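## Task

Scene 2: The same chart job. The green button starts the single, non-stop carriage run. A key must be fully down while the carriage moves for its pen to ink its colour's lane; a half press may ink. Finish with ink on the centre line of every printed box and none outside the boxes. On the border ruler the pens begin 19 mm before the 0 mark and travel at 11.00 mm/s. The arm bases and facings are the same as in scene 1: arm1 (+1.53, -1.85, +0.97) facing +171; arm2 (+0.61, +1.64, +0.97) facing -93; arm3 (-1.57, +1.57, +1.03) facing +5; arm4 (+0.03, -1.72, +1.00) facing +87. A result that holds only because a robot keeps holding it does not count.

## Robot and tools

Robots: four identical i2rt Big YAM arms named arm1, arm2, arm3 and arm4. Each has six revolute joints, a two-finger gripper and a wrist camera. With joints 1 and 6 at zero and the hand level and pointing forward, the camera rides on top of the hand and looks toward the fingertips. Reach is about 1.0 m from the joint-1 axis. The joints move at different speeds, so the hand can take a wide path between two postures. The fixed camera cam_sheet looks at the recorder sheet.

Frame: one shared scene frame with its origin on the floor and +z up. Base positions are in metres, and facings are in degrees counter-clockwise from +x. The hand point lies midway between the fingertips. The hand's z axis runs along the fingers, and the fingers open and close along its y axis.

execute_actions(actions, cameras): actions is a list holding exactly one action, or an empty list to only read the state and images. An action is an object keyed by arm name. Each arm takes {"joints": {...}}, whose values are absolute joint targets, never offsets. The possible keys and their ranges are:
joint1_rad -2.879 to 2.879 (base yaw; positive is counter-clockwise from above; 0 points the arm the way its base faces)
joint2_rad 0 to 3.141 (shoulder; 0 puts the upper arm back and nearly level; increasing raises it and then swings it forward)
joint3_rad 0 to 3.019 (elbow; 0 is folded; increasing opens it)
joint4_rad -1.692 to 1.57 (hand pitch; positive tilts the fingers up)
joint5_rad -1.57 to 1.57 (hand sideways swing; positive is toward the arm's right)
joint6_rad -2.094 to 2.094 (hand roll; positive is clockwise seen from behind)
gripper_m 0 to 0.093 (fingertip gap in metres)
The done tolerances are ±0.045, 0.14, 0.09, 0.055, 0.03, 0.035 and 0.003, in that order. All motions in one action start together and may finish at different times. An action lasts at most 15 s. A joint or arm that you leave out may keep pushing toward its earlier target. An unknown key or an out-of-range value rejects the whole call, and nothing moves. cameras is a list chosen from arm1_cam_wrist, arm2_cam_wrist, arm3_cam_wrist, arm4_cam_wrist, cam_sheet or "all". Null, omitted or ["all"] returns every camera; [] returns none. The pictures line gives the order of the images.

wait(seconds): 0 to 10 s with no new commands. It returns the same state and images as an empty call.
zoom_image(camera, region): an enlarged view of [x0, y0, x1, y1] in pixels of that camera's latest image, with (0,0) at the top left and at most 504x504. Use it on cam_sheet to read the ruler, the boxes and the ink.
read_manual(section): licence texts only.
finished_scene(scene): ends scene 1 or 2 for good and reports success. Call it only once the ink is on the sheet. Replying without a tool call ends all remaining scenes.

Result lines: joint_positions gives the current joint values. joint_status reports how each commanded joint ended. off_target means it stopped short and may still be pushing. contact_stop or time_out means it now holds where it stopped. A time_out joint may keep a target near its position and go on pushing, and on_its_own will list it. not_followed, together with "joint command not followed" and a cause line, means the self- and inter-arm clearance check blocked those arm targets, though a gripper target still runs. Blocked targets may be retried with later actions. In on_its_own, "held at" is a held target, not the joint's actual position. To relieve a push, command the joint to its reported position. A tiny change from the current position may produce no movement.

During that time the robots keep their last command. So press timing must be planned from the carriage's start and speed. The time for a pen to reach a ruler mark d mm is (d + start offset) / speed, measured from the button press: 20 mm and 8.56 mm/s in scene 1, 19 mm and 11.00 mm/s in scene 2. Put the ink on each box's middle line, and keep every key fully up outside its boxes. Ideally, pre-position an arm over each key, then press and release within carefully timed actions or waits.

Safety: a hard press between two robots fails the run, and a hard hit may. No line of the state reports robot-robot contact. The clearance check can react too late and ignores fingers, gripper housings and cameras. The arms do not stop when they touch something and can press very hard. Sustained effort heats the motors. A MOTOR HOT line appears from 85 °C. At 100 °C that arm goes limp and falls (OVER-TEMPERATURE FAULT, with limit_stop_at_motor_heat in joint_status; resend the targets afterward). If a result reports a stop, the later execute_actions, wait and finished_scene calls in that reply are skipped.

Each tool is called after ">>>" as a command line: name --argument value for each argument, lists and objects as JSON in quotes; but a table of rows of numbers goes row by row, as --pt "numbers of a row", without its own name.

## Session

>>> execute_actions --actions '[]'

Scene clock: 0.00 s.
arm1.joint_positions: joint1_rad=+0.442 joint2_rad=+0.269 joint3_rad=+1.543 joint4_rad=-1.350 joint5_rad=-0.150 joint6_rad=-0.394 gripper_m=+0.094
arm1.joint_status: not commanded
arm1.hand: x=+1.4922 y=-1.8787 z=+1.6177 quat_wxyz=(+0.019, +0.679, +0.290, -0.674) (m; scene frame)
arm2.joint_positions: joint1_rad=+0.330 joint2_rad=+0.496 joint3_rad=+1.431 joint4_rad=-1.460 joint5_rad=-0.046 joint6_rad=+0.131 gripper_m=+0.094
arm2.joint_status: not commanded
arm2.hand: x=+0.6607 y=+1.4937 z=+1.5272 quat_wxyz=(-0.426, -0.557, -0.663, +0.262) (m; scene frame)
arm3.joint_positions: joint1_rad=+0.558 joint2_rad=+0.625 joint3_rad=+1.559 joint4_rad=-1.606 joint5_rad=+0.120 joint6_rad=-0.537 gripper_m=+0.095
arm3.joint_status: not commanded
arm3.hand: x=-1.4171 y=+1.6586 z=+1.5952 quat_wxyz=(-0.436, +0.482, -0.759, +0.034) (m; scene frame)
arm4.joint_positions: joint1_rad=+0.039 joint2_rad=+0.266 joint3_rad=+1.517 joint4_rad=-1.317 joint5_rad=+0.129 joint6_rad=-0.663 gripper_m=+0.095
arm4.joint_status: not commanded
arm4.hand: x=+0.0607 y=-1.6776 z=+1.6406 quat_wxyz=(-0.631, +0.635, -0.370, -0.249) (m; scene frame)
pictures: arm1_cam_wrist, arm2_cam_wrist, arm3_cam_wrist, arm4_cam_wrist, cam_sheet
Images, in order (width x height): arm1_cam_wrist 504x504, arm2_cam_wrist 504x504, arm3_cam_wrist 504x504, arm4_cam_wrist 504x504, cam_sheet 504x504.

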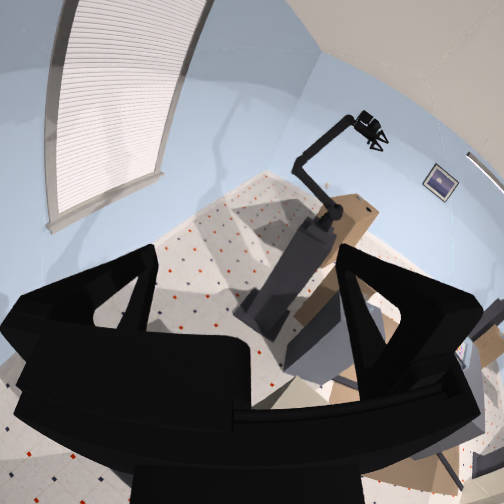

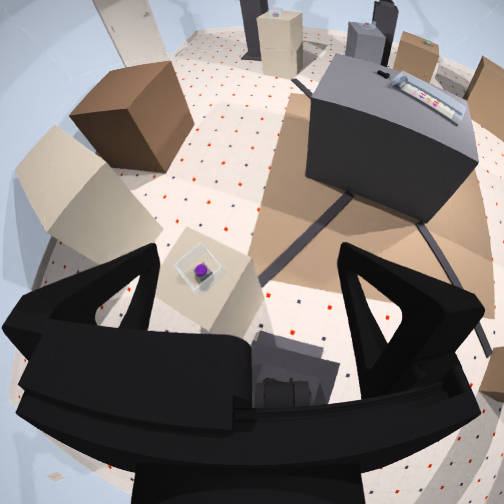

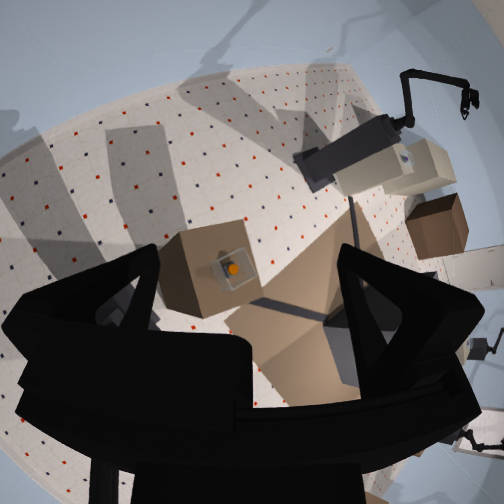

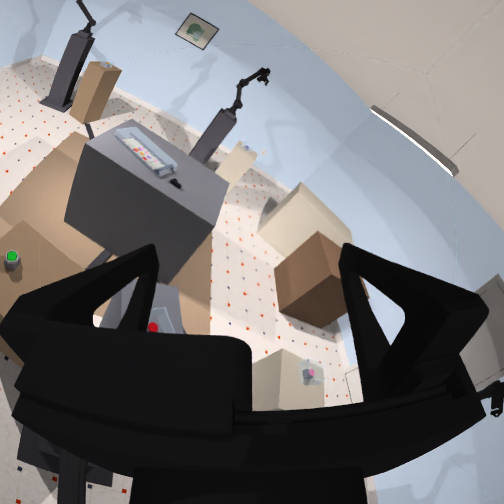

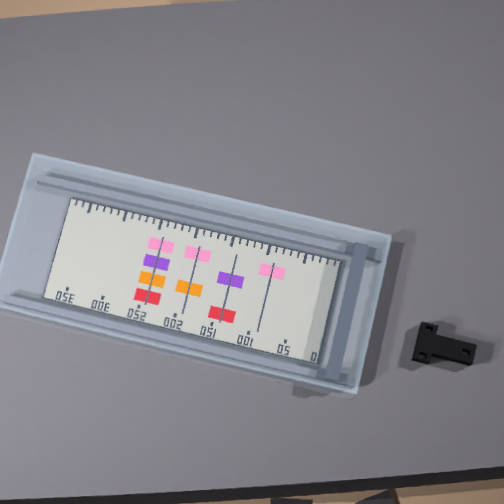

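>>> zoom_image --camera "cam_sheet" --region '[200, 220, 380, 390]'

>>> zoom_image --camera "cam_sheet" --region '[100, 200, 270, 350]'

>>> zoom_image --camera "arm2_cam_wrist" --region '[150, 220, 250, 320]'

>>> zoom_image --camera "arm3_cam_wrist" --region '[180, 220, 280, 320]'

>>> zoom_image --camera "arm4_cam_wrist" --region '[0, 220, 200, 360]'

>>> zoom_image --camera "arm4_cam_wrist" --region '[250, 330, 350, 420]'

>>> zoom_image --camera "arm2_cam_wrist" --region '[230, 0, 470, 100]'

Region (200, 220, 380, 390) of cam_sheet's 504x504 image, scaled by 2.800, with more detail than that image has.

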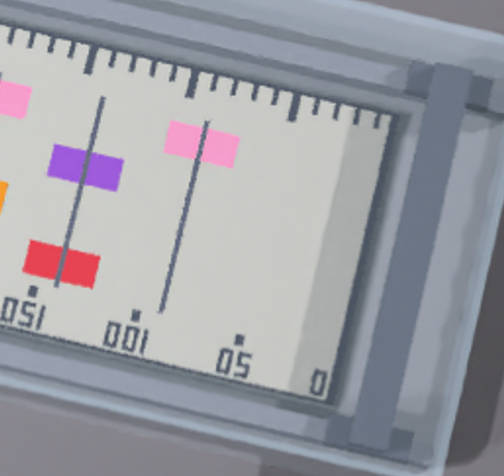

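Region (100, 200, 270, 350) of cam_sheet's 504x504 image, scaled by 2.965, with more detail than that image has; it fills the top 445 rows of this view, and the rest is white.

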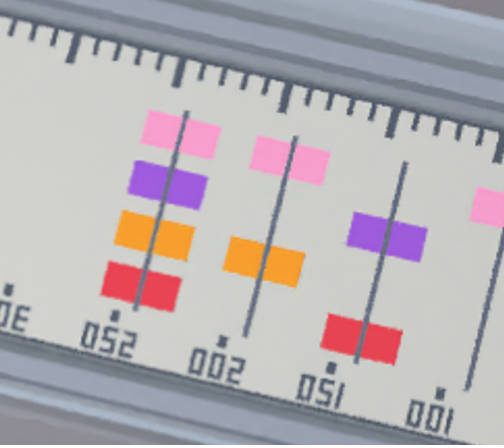

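Region (150, 220, 250, 320) of arm2_cam_wrist's 504x504 image, scaled by 5.040, with more detail than that image has.

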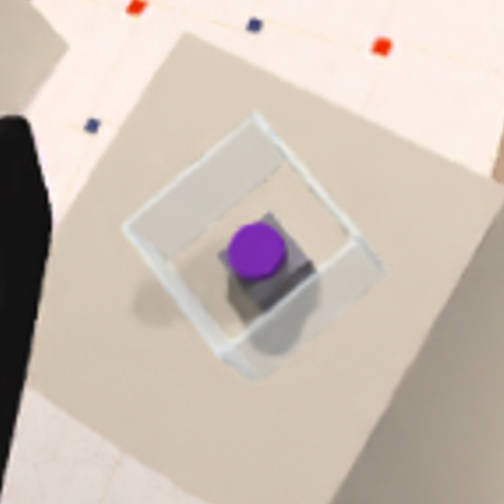

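Region (180, 220, 280, 320) of arm3_cam_wrist's 504x504 image, scaled by 5.040, with more detail than that image has.

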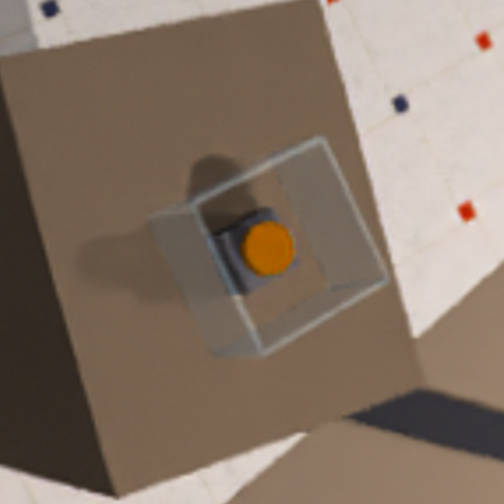

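Region (0, 220, 200, 360) of arm4_cam_wrist's 504x504 image, scaled by 2.520, with more detail than that image has; it fills the top 353 rows of this view, and the rest is white.

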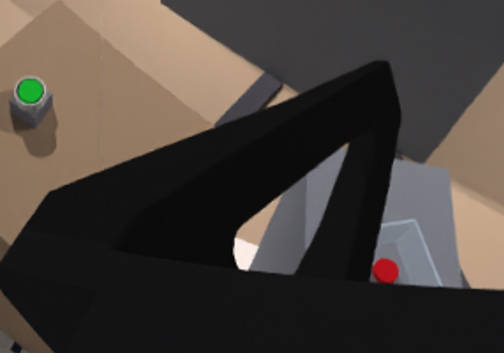

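Region (250, 330, 350, 420) of arm4_cam_wrist's 504x504 image, scaled by 5.040, with more detail than that image has; it fills the top 454 rows of this view, and the rest is white.

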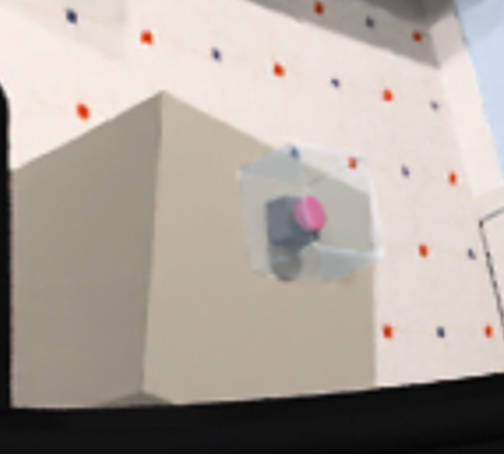

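Region (230, 0, 470, 100) of arm2_cam_wrist's 504x504 image, scaled by 2.100, with more detail than that image has; it fills the top 210 rows of this view, and the rest is white.

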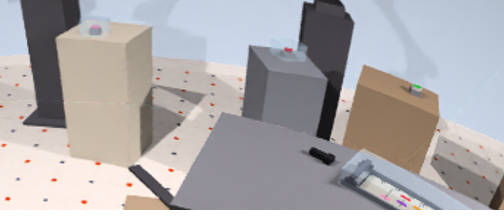

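>>> zoom_image --camera "arm4_cam_wrist" --region '[130, 300, 190, 345]'

>>> zoom_image --camera "arm4_cam_wrist" --region '[0, 235, 50, 285]'

>>> zoom_image --camera "arm4_cam_wrist" --region '[290, 350, 335, 395]'

>>> zoom_image --camera "arm2_cam_wrist" --region '[250, 0, 310, 40]'

>>> zoom_image --camera "arm1_cam_wrist" --region '[240, 260, 504, 504]'

Region (130, 300, 190, 345) of arm4_cam_wrist's 504x504 image, scaled by 8.400, with more detail than that image has; it fills the top 378 rows of this view, and the rest is white.

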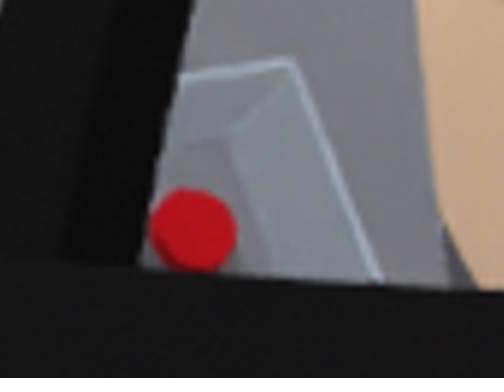

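Region (0, 235, 50, 285) of arm4_cam_wrist's 504x504 image, scaled by 10.080, with more detail than that image has.

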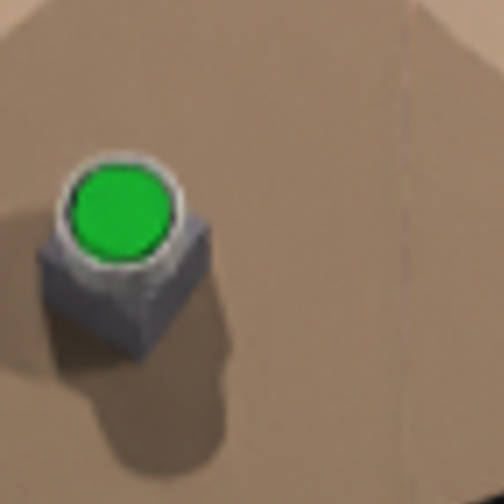

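Region (290, 350, 335, 395) of arm4_cam_wrist's 504x504 image, scaled by 11.200, with more detail than that image has.

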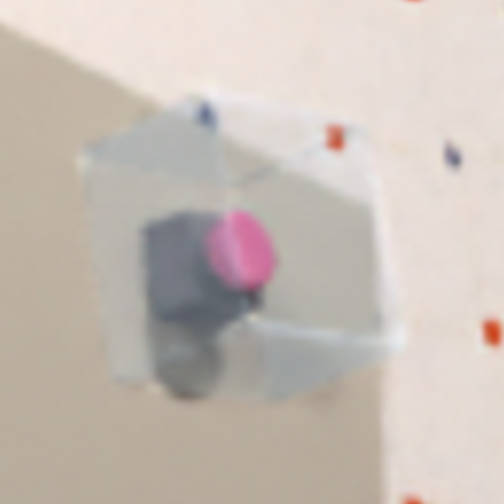

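Region (250, 0, 310, 40) of arm2_cam_wrist's 504x504 image, scaled by 8.400, with more detail than that image has.

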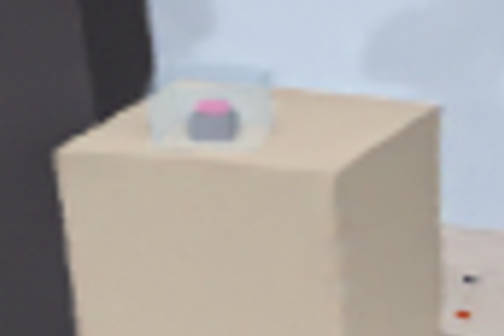

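Region (240, 260, 504, 504) of arm1_cam_wrist's 504x504 image, scaled by 1.909, with more detail than that image has; it fills the top 466 rows of this view, and the rest is white.

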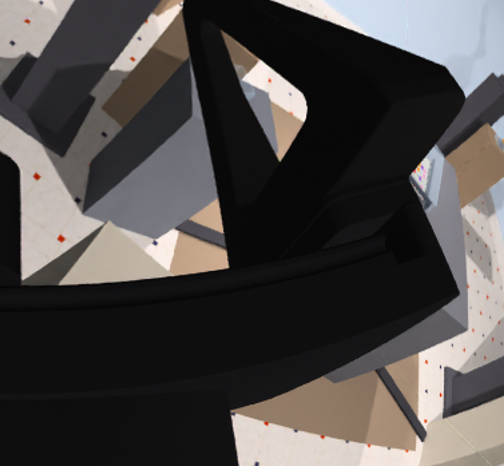

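>>> execute_actions --actions '[{"arm1":{"joints":{"joint1_rad":-0.834,"joint2_rad":2.155,"joint3_rad":1.89,"joint4_rad":-1.275,"joint5_rad":0,"joint6_rad":0,"gripper_m":0}},"arm2":{"joints":{"joint1_rad":0.898,"joint2_rad":1.915,"joint3_rad":1.25,"joint4_rad":-0.875,"joint5_rad":0,"joint6_rad":0,"gripper_m":0}},"arm3":{"joints":{"joint1_rad":-0.197,"joint2_rad":2.025,"joint3_rad":1.19,"joint4_rad":-0.705,"joint5_rad":0,"joint6_rad":0,"gripper_m":0}},"arm4":{"joints":{"joint1_rad":-0.438,"joint2_rad":1.905,"joint3_rad":1.29,"joint4_rad":-0.92,"joint5_rad":0,"joint6_rad":0,"gripper_m":0}}}]' --cameras '["arm1_cam_wrist","arm2_cam_wrist","arm3_cam_wrist","arm4_cam_wrist"]'

Scene clock: 21.20 s.
arm1.joint_positions: joint1_rad=-0.833 joint2_rad=+2.125 joint3_rad=+1.878 joint4_rad=-1.270 joint5_rad=-0.002 joint6_rad=-0.007 gripper_m=+0.001
arm1.joint_status: all done
arm1.hand: x=+1.1622 y=-1.2917 z=+1.0458 quat_wxyz=(-0.016, +0.881, -0.473, -0.016) (m; scene frame)
arm2.joint_positions: joint1_rad=+0.899 joint2_rad=+1.919 joint3_rad=+1.237 joint4_rad=-0.883 joint5_rad=-0.001 joint6_rad=+0.016 gripper_m=+0.000
arm2.joint_status: all done
arm2.hand: x=+0.9879 y=+1.3014 z=+0.9476 quat_wxyz=(+0.000, -0.365, -0.931, +0.004) (m; scene frame)
arm3.joint_positions: joint1_rad=-0.206 joint2_rad=+2.040 joint3_rad=+1.181 joint4_rad=-0.718 joint5_rad=+0.000 joint6_rad=-0.012 gripper_m=+0.001
arm3.joint_status: all done
arm3.hand: x=-1.0672 y=+1.5073 z=+0.9383 quat_wxyz=(+0.001, -0.052, -0.999, +0.004) (m; scene frame)
arm4.joint_positions: joint1_rad=-0.433 joint2_rad=+1.919 joint3_rad=+1.282 joint4_rad=-0.932 joint5_rad=+0.000 joint6_rad=-0.010 gripper_m=+0.001
arm4.joint_status: all done
arm4.hand: x=+0.2801 y=-1.2642 z=+0.9821 quat_wxyz=(+0.006, +0.517, -0.856, +0.003) (m; scene frame)
pictures: arm1_cam_wrist, arm2_cam_wrist, arm3_cam_wrist, arm4_cam_wrist
Images, in order (width x height): arm1_cam_wrist 504x504, arm2_cam_wrist 504x504, arm3_cam_wrist 504x504, arm4_cam_wrist 504x504.

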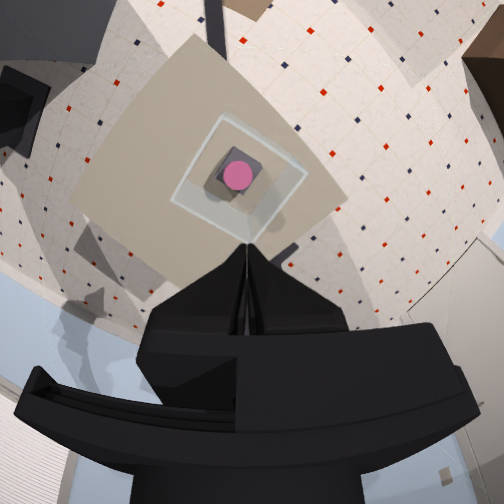

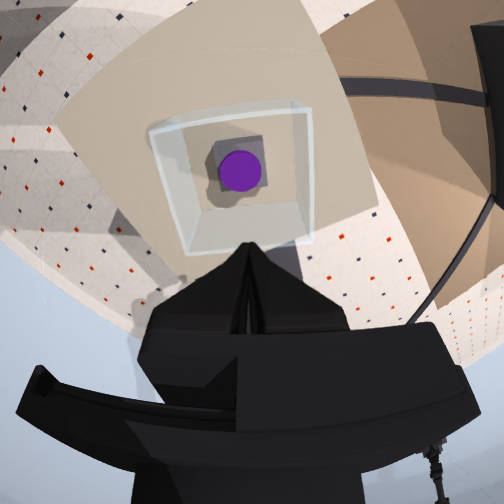

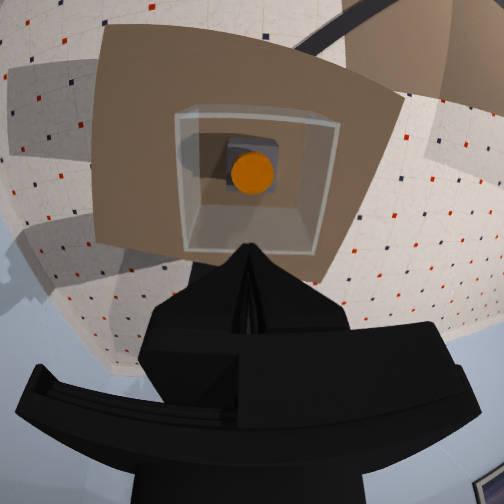

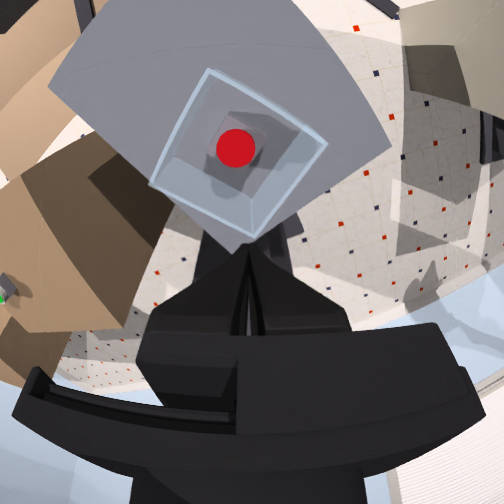

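>>> zoom_image --camera "arm1_cam_wrist" --region '[200, 140, 280, 220]'

>>> zoom_image --camera "arm2_cam_wrist" --region '[200, 130, 280, 210]'

>>> zoom_image --camera "arm3_cam_wrist" --region '[210, 130, 290, 210]'

>>> zoom_image --camera "arm4_cam_wrist" --region '[195, 110, 275, 190]'

>>> zoom_image --camera "arm4_cam_wrist" --region '[0, 260, 60, 320]'

Region (200, 140, 280, 220) of arm1_cam_wrist's 504x504 image, scaled by 6.300, with more detail than that image has.

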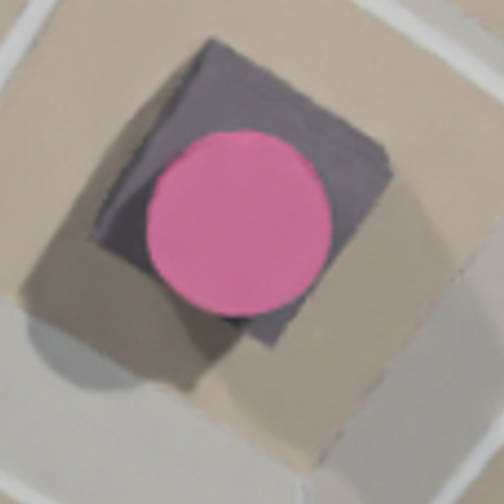

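Region (200, 130, 280, 210) of arm2_cam_wrist's 504x504 image, scaled by 6.300, with more detail than that image has.

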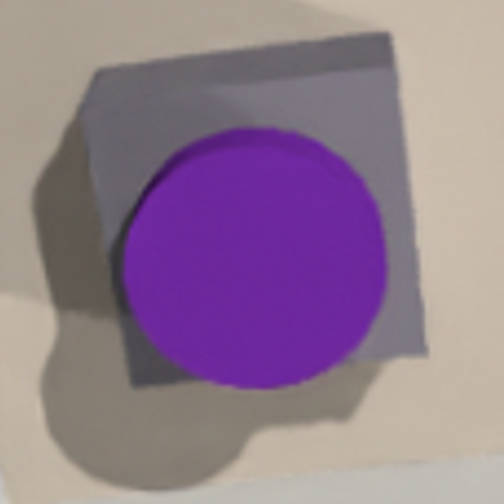

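Region (210, 130, 290, 210) of arm3_cam_wrist's 504x504 image, scaled by 6.300, with more detail than that image has.

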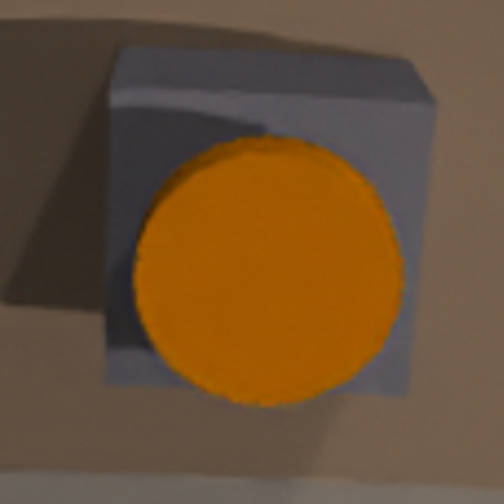

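Region (195, 110, 275, 190) of arm4_cam_wrist's 504x504 image, scaled by 6.300, with more detail than that image has.

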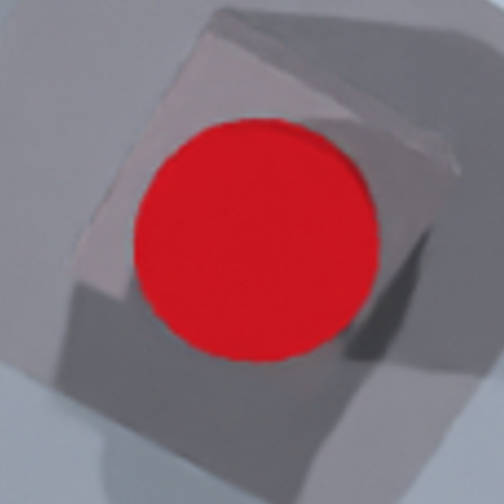

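Region (0, 260, 60, 320) of arm4_cam_wrist's 504x504 image, scaled by 8.400, with more detail than that image has.

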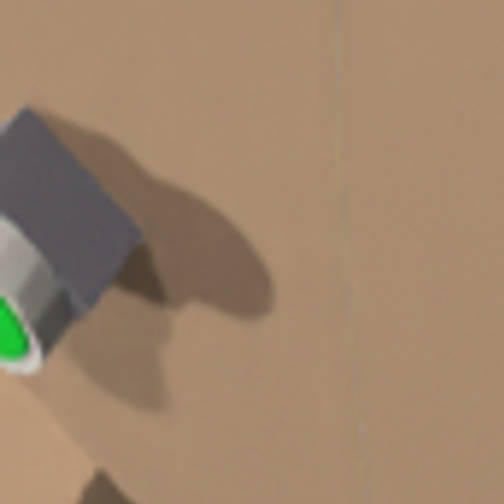

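>>> execute_actions --actions '[{"arm1":{"joints":{"joint1_rad":-0.806,"joint2_rad":2.275,"joint3_rad":1.672,"joint4_rad":-0.83}},"arm2":{"joints":{"joint1_rad":0.923,"joint2_rad":2.045,"joint3_rad":1.216,"joint4_rad":-0.58}},"arm3":{"joints":{"joint2_rad":2.17,"joint3_rad":1.21,"joint4_rad":-0.45}},"arm4":{"joints":{"joint1_rad":0.71,"joint2_rad":2.272,"joint3_rad":1.668,"joint4_rad":-0.94}}}]' --cameras '["arm1_cam_wrist","arm2_cam_wrist","arm3_cam_wrist","arm4_cam_wrist"]'

Scene clock: 35.37 s.
arm1.joint_positions: joint1_rad=-0.810 joint2_rad=+2.279 joint3_rad=+1.661 joint4_rad=-0.844 joint5_rad=-0.002 joint6_rad=-0.007 gripper_m=+0.001
arm1.joint_status: all done
arm1.hand: x=+1.1554 y=-1.3041 z=+0.8759 quat_wxyz=(-0.028, +0.885, -0.462, -0.040) (m; scene frame)
arm2.joint_positions: joint1_rad=+0.912 joint2_rad=+2.057 joint3_rad=+1.205 joint4_rad=-0.591 joint5_rad=-0.001 joint6_rad=+0.016 gripper_m=+0.000
arm2.joint_status: all done
arm2.hand: x=+1.0135 y=+1.2874 z=+0.8729 quat_wxyz=(-0.057, -0.357, -0.932, +0.025) (m; scene frame)
arm3.joint_positions: joint1_rad=-0.206 joint2_rad=+2.187 joint3_rad=+1.185 joint4_rad=-0.464 joint5_rad=+0.000 joint6_rad=-0.012 gripper_m=+0.001
arm3.joint_status: all done
arm3.hand: x=-1.0408 y=+1.5037 z=+0.8699 quat_wxyz=(-0.054, -0.051, -0.997, +0.007) (m; scene frame)
arm4.joint_positions: joint1_rad=+0.715 joint2_rad=+2.292 joint3_rad=+1.643 joint4_rad=-0.934 joint5_rad=-0.003 joint6_rad=-0.007 gripper_m=+0.001
arm4.joint_status: all done
arm4.hand: x=-0.3488 y=-1.2299 z=+0.8895 quat_wxyz=(+0.011, +0.898, -0.439, +0.004) (m; scene frame)
pictures: arm1_cam_wrist, arm2_cam_wrist, arm3_cam_wrist, arm4_cam_wrist
Images, in order (width x height): arm1_cam_wrist 504x504, arm2_cam_wrist 504x504, arm3_cam_wrist 504x504, arm4_cam_wrist 504x504.

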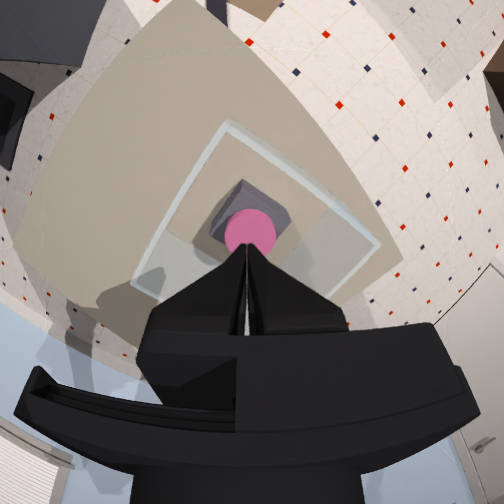

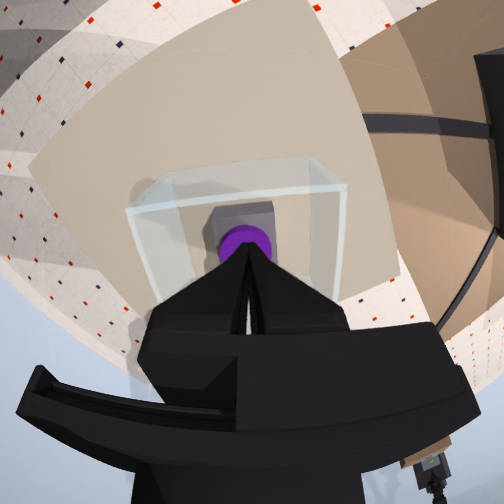

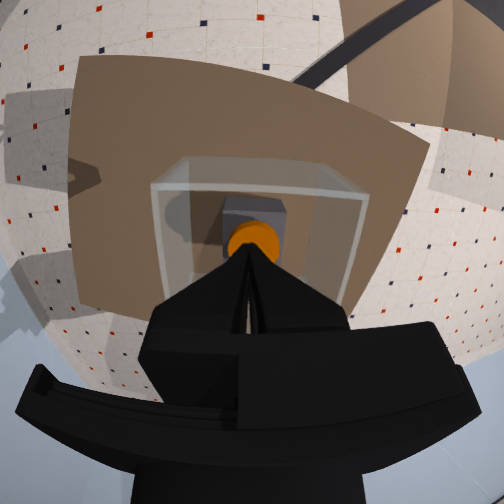

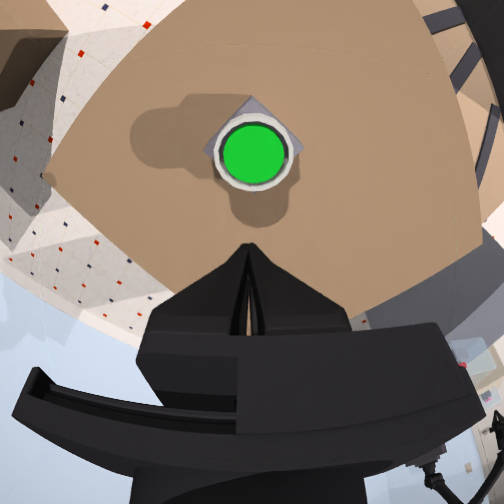

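>>> zoom_image --camera "arm4_cam_wrist" --region '[200, 100, 310, 210]'

>>> zoom_image --camera "arm1_cam_wrist" --region '[200, 180, 300, 280]'

>>> zoom_image --camera "arm2_cam_wrist" --region '[190, 170, 300, 280]'

>>> zoom_image --camera "arm3_cam_wrist" --region '[195, 170, 305, 280]'

Region (200, 100, 310, 210) of arm4_cam_wrist's 504x504 image, scaled by 4.582, with more detail than that image has.

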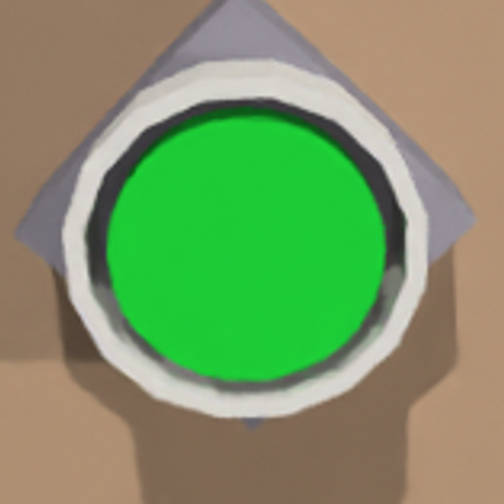

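Region (200, 180, 300, 280) of arm1_cam_wrist's 504x504 image, scaled by 5.040, with more detail than that image has.

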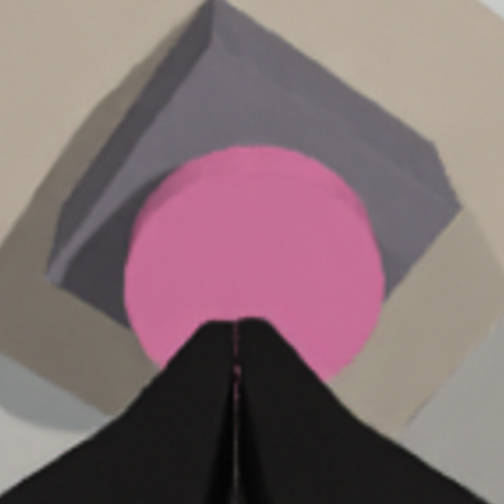

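Region (190, 170, 300, 280) of arm2_cam_wrist's 504x504 image, scaled by 4.582, with more detail than that image has.

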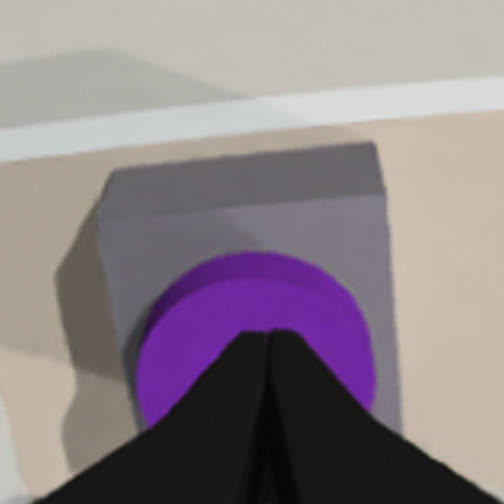

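Region (195, 170, 305, 280) of arm3_cam_wrist's 504x504 image, scaled by 4.582, with more detail than that image has.

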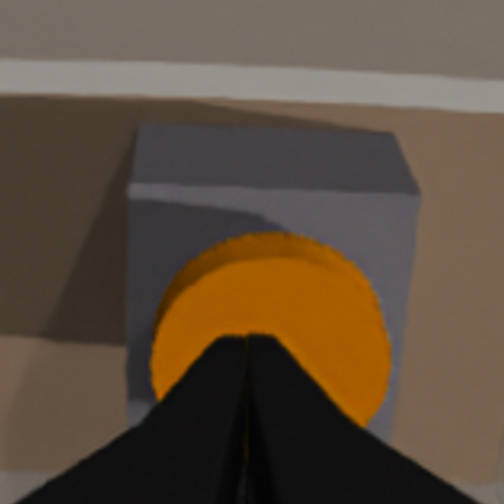

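>>> execute_actions --actions '[{"arm1":{"joints":{"joint2_rad":2.456}},"arm2":{"joints":{"joint2_rad":2.253}},"arm3":{"joints":{"joint2_rad":2.385,"joint4_rad":-0.432}},"arm4":{"joints":{"joint2_rad":2.392,"joint3_rad":1.792,"joint4_rad":-0.866}}}]' --cameras '["arm1_cam_wrist","arm2_cam_wrist","arm3_cam_wrist","arm4_cam_wrist"]'

Scene clock: 42.23 s.
arm1.joint_positions: joint1_rad=-0.810 joint2_rad=+2.401 joint3_rad=+1.675 joint4_rad=-0.835 joint5_rad=-0.002 joint6_rad=-0.007 gripper_m=+0.001
arm1.joint_status: all done
arm1.hand: x=+1.1694 y=-1.3228 z=+0.8048 quat_wxyz=(-0.005, +0.886, -0.463, +0.003) (m; scene frame)
arm2.joint_positions: joint1_rad=+0.912 joint2_rad=+2.196 joint3_rad=+1.226 joint4_rad=-0.581 joint5_rad=-0.001 joint6_rad=+0.016 gripper_m=+0.000
arm2.joint_status: all done
arm2.hand: x=+0.9961 y=+1.3018 z=+0.8077 quat_wxyz=(-0.007, -0.358, -0.934, +0.006) (m; scene frame)
arm3.joint_positions: joint1_rad=-0.205 joint2_rad=+2.334 joint3_rad=+1.217 joint4_rad=-0.435 joint5_rad=+0.000 joint6_rad=-0.011 gripper_m=+0.001
arm3.joint_status: all done
arm3.hand: x=-1.0632 y=+1.5060 z=+0.8041 quat_wxyz=(-0.012, -0.052, -0.999, +0.005) (m; scene frame)
arm4.joint_positions: joint1_rad=+0.715 joint2_rad=+2.397 joint3_rad=+1.753 joint4_rad=-0.876 joint5_rad=-0.003 joint6_rad=-0.007 gripper_m=+0.001
arm4.joint_status: all done
arm4.hand: x=-0.3734 y=-1.1986 z=+0.8582 quat_wxyz=(-0.003, +0.898, -0.439, -0.024) (m; scene frame)
pictures: arm1_cam_wrist, arm2_cam_wrist, arm3_cam_wrist, arm4_cam_wrist
Images, in order (width x height): arm1_cam_wrist 504x504, arm2_cam_wrist 504x504, arm3_cam_wrist 504x504, arm4_cam_wrist 504x504.

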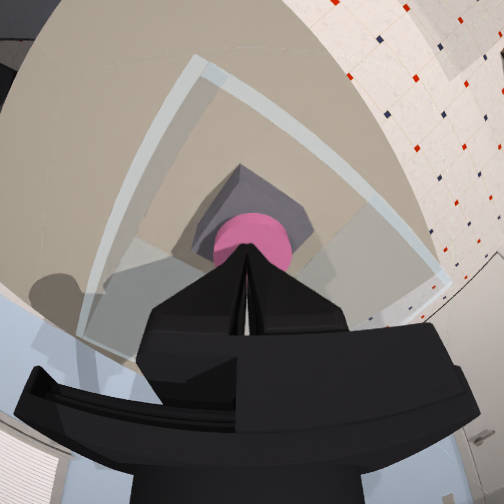

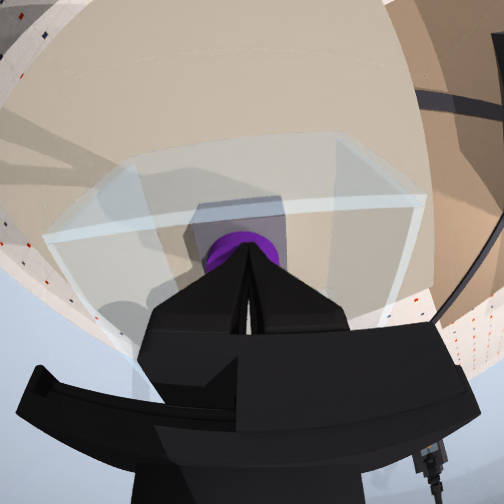

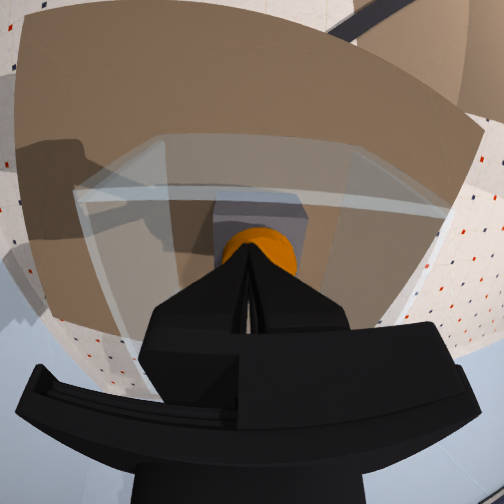

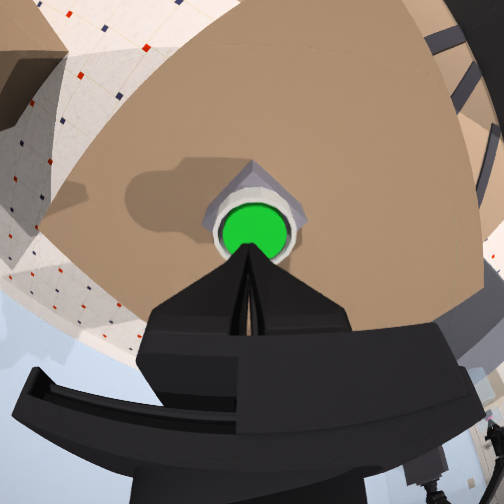

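>>> zoom_image --camera "arm4_cam_wrist" --region '[200, 175, 310, 285]'

>>> zoom_image --camera "arm2_cam_wrist" --region '[190, 185, 300, 295]'

>>> zoom_image --camera "arm3_cam_wrist" --region '[200, 185, 310, 295]'

>>> zoom_image --camera "arm1_cam_wrist" --region '[195, 185, 305, 295]'

Region (200, 175, 310, 285) of arm4_cam_wrist's 504x504 image, scaled by 4.582, with more detail than that image has.

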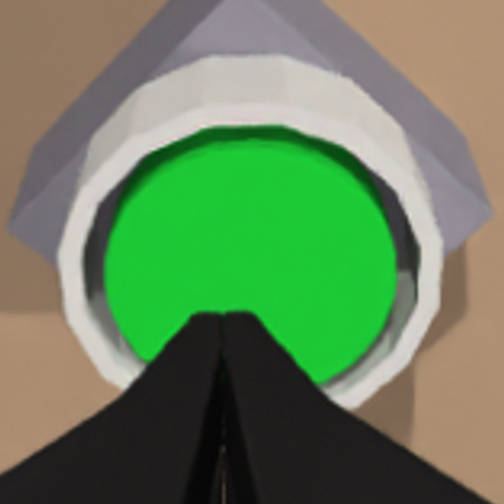

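Region (190, 185, 300, 295) of arm2_cam_wrist's 504x504 image, scaled by 4.582, with more detail than that image has.

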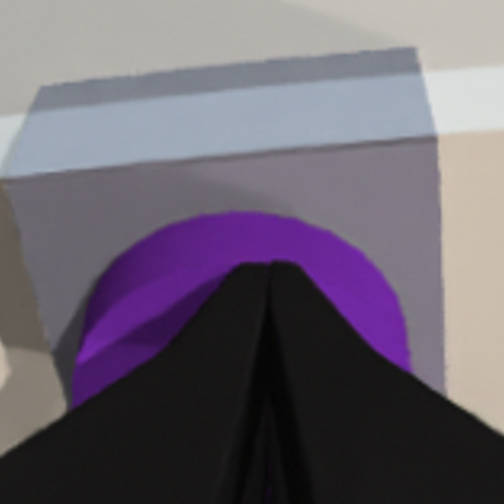

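Region (200, 185, 310, 295) of arm3_cam_wrist's 504x504 image, scaled by 4.582, with more detail than that image has.

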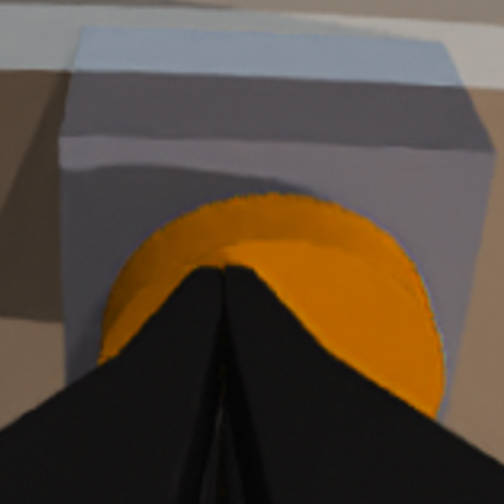

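Region (195, 185, 305, 295) of arm1_cam_wrist's 504x504 image, scaled by 4.582, with more detail than that image has.

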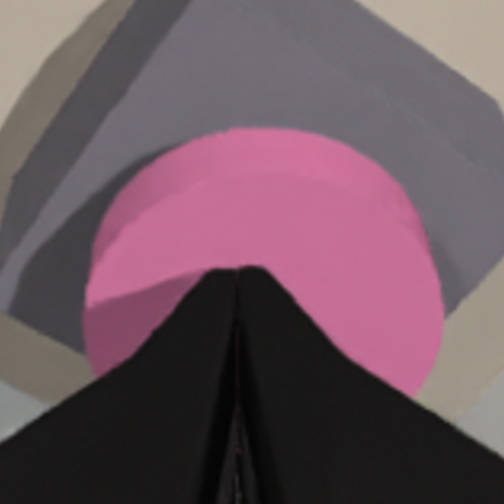

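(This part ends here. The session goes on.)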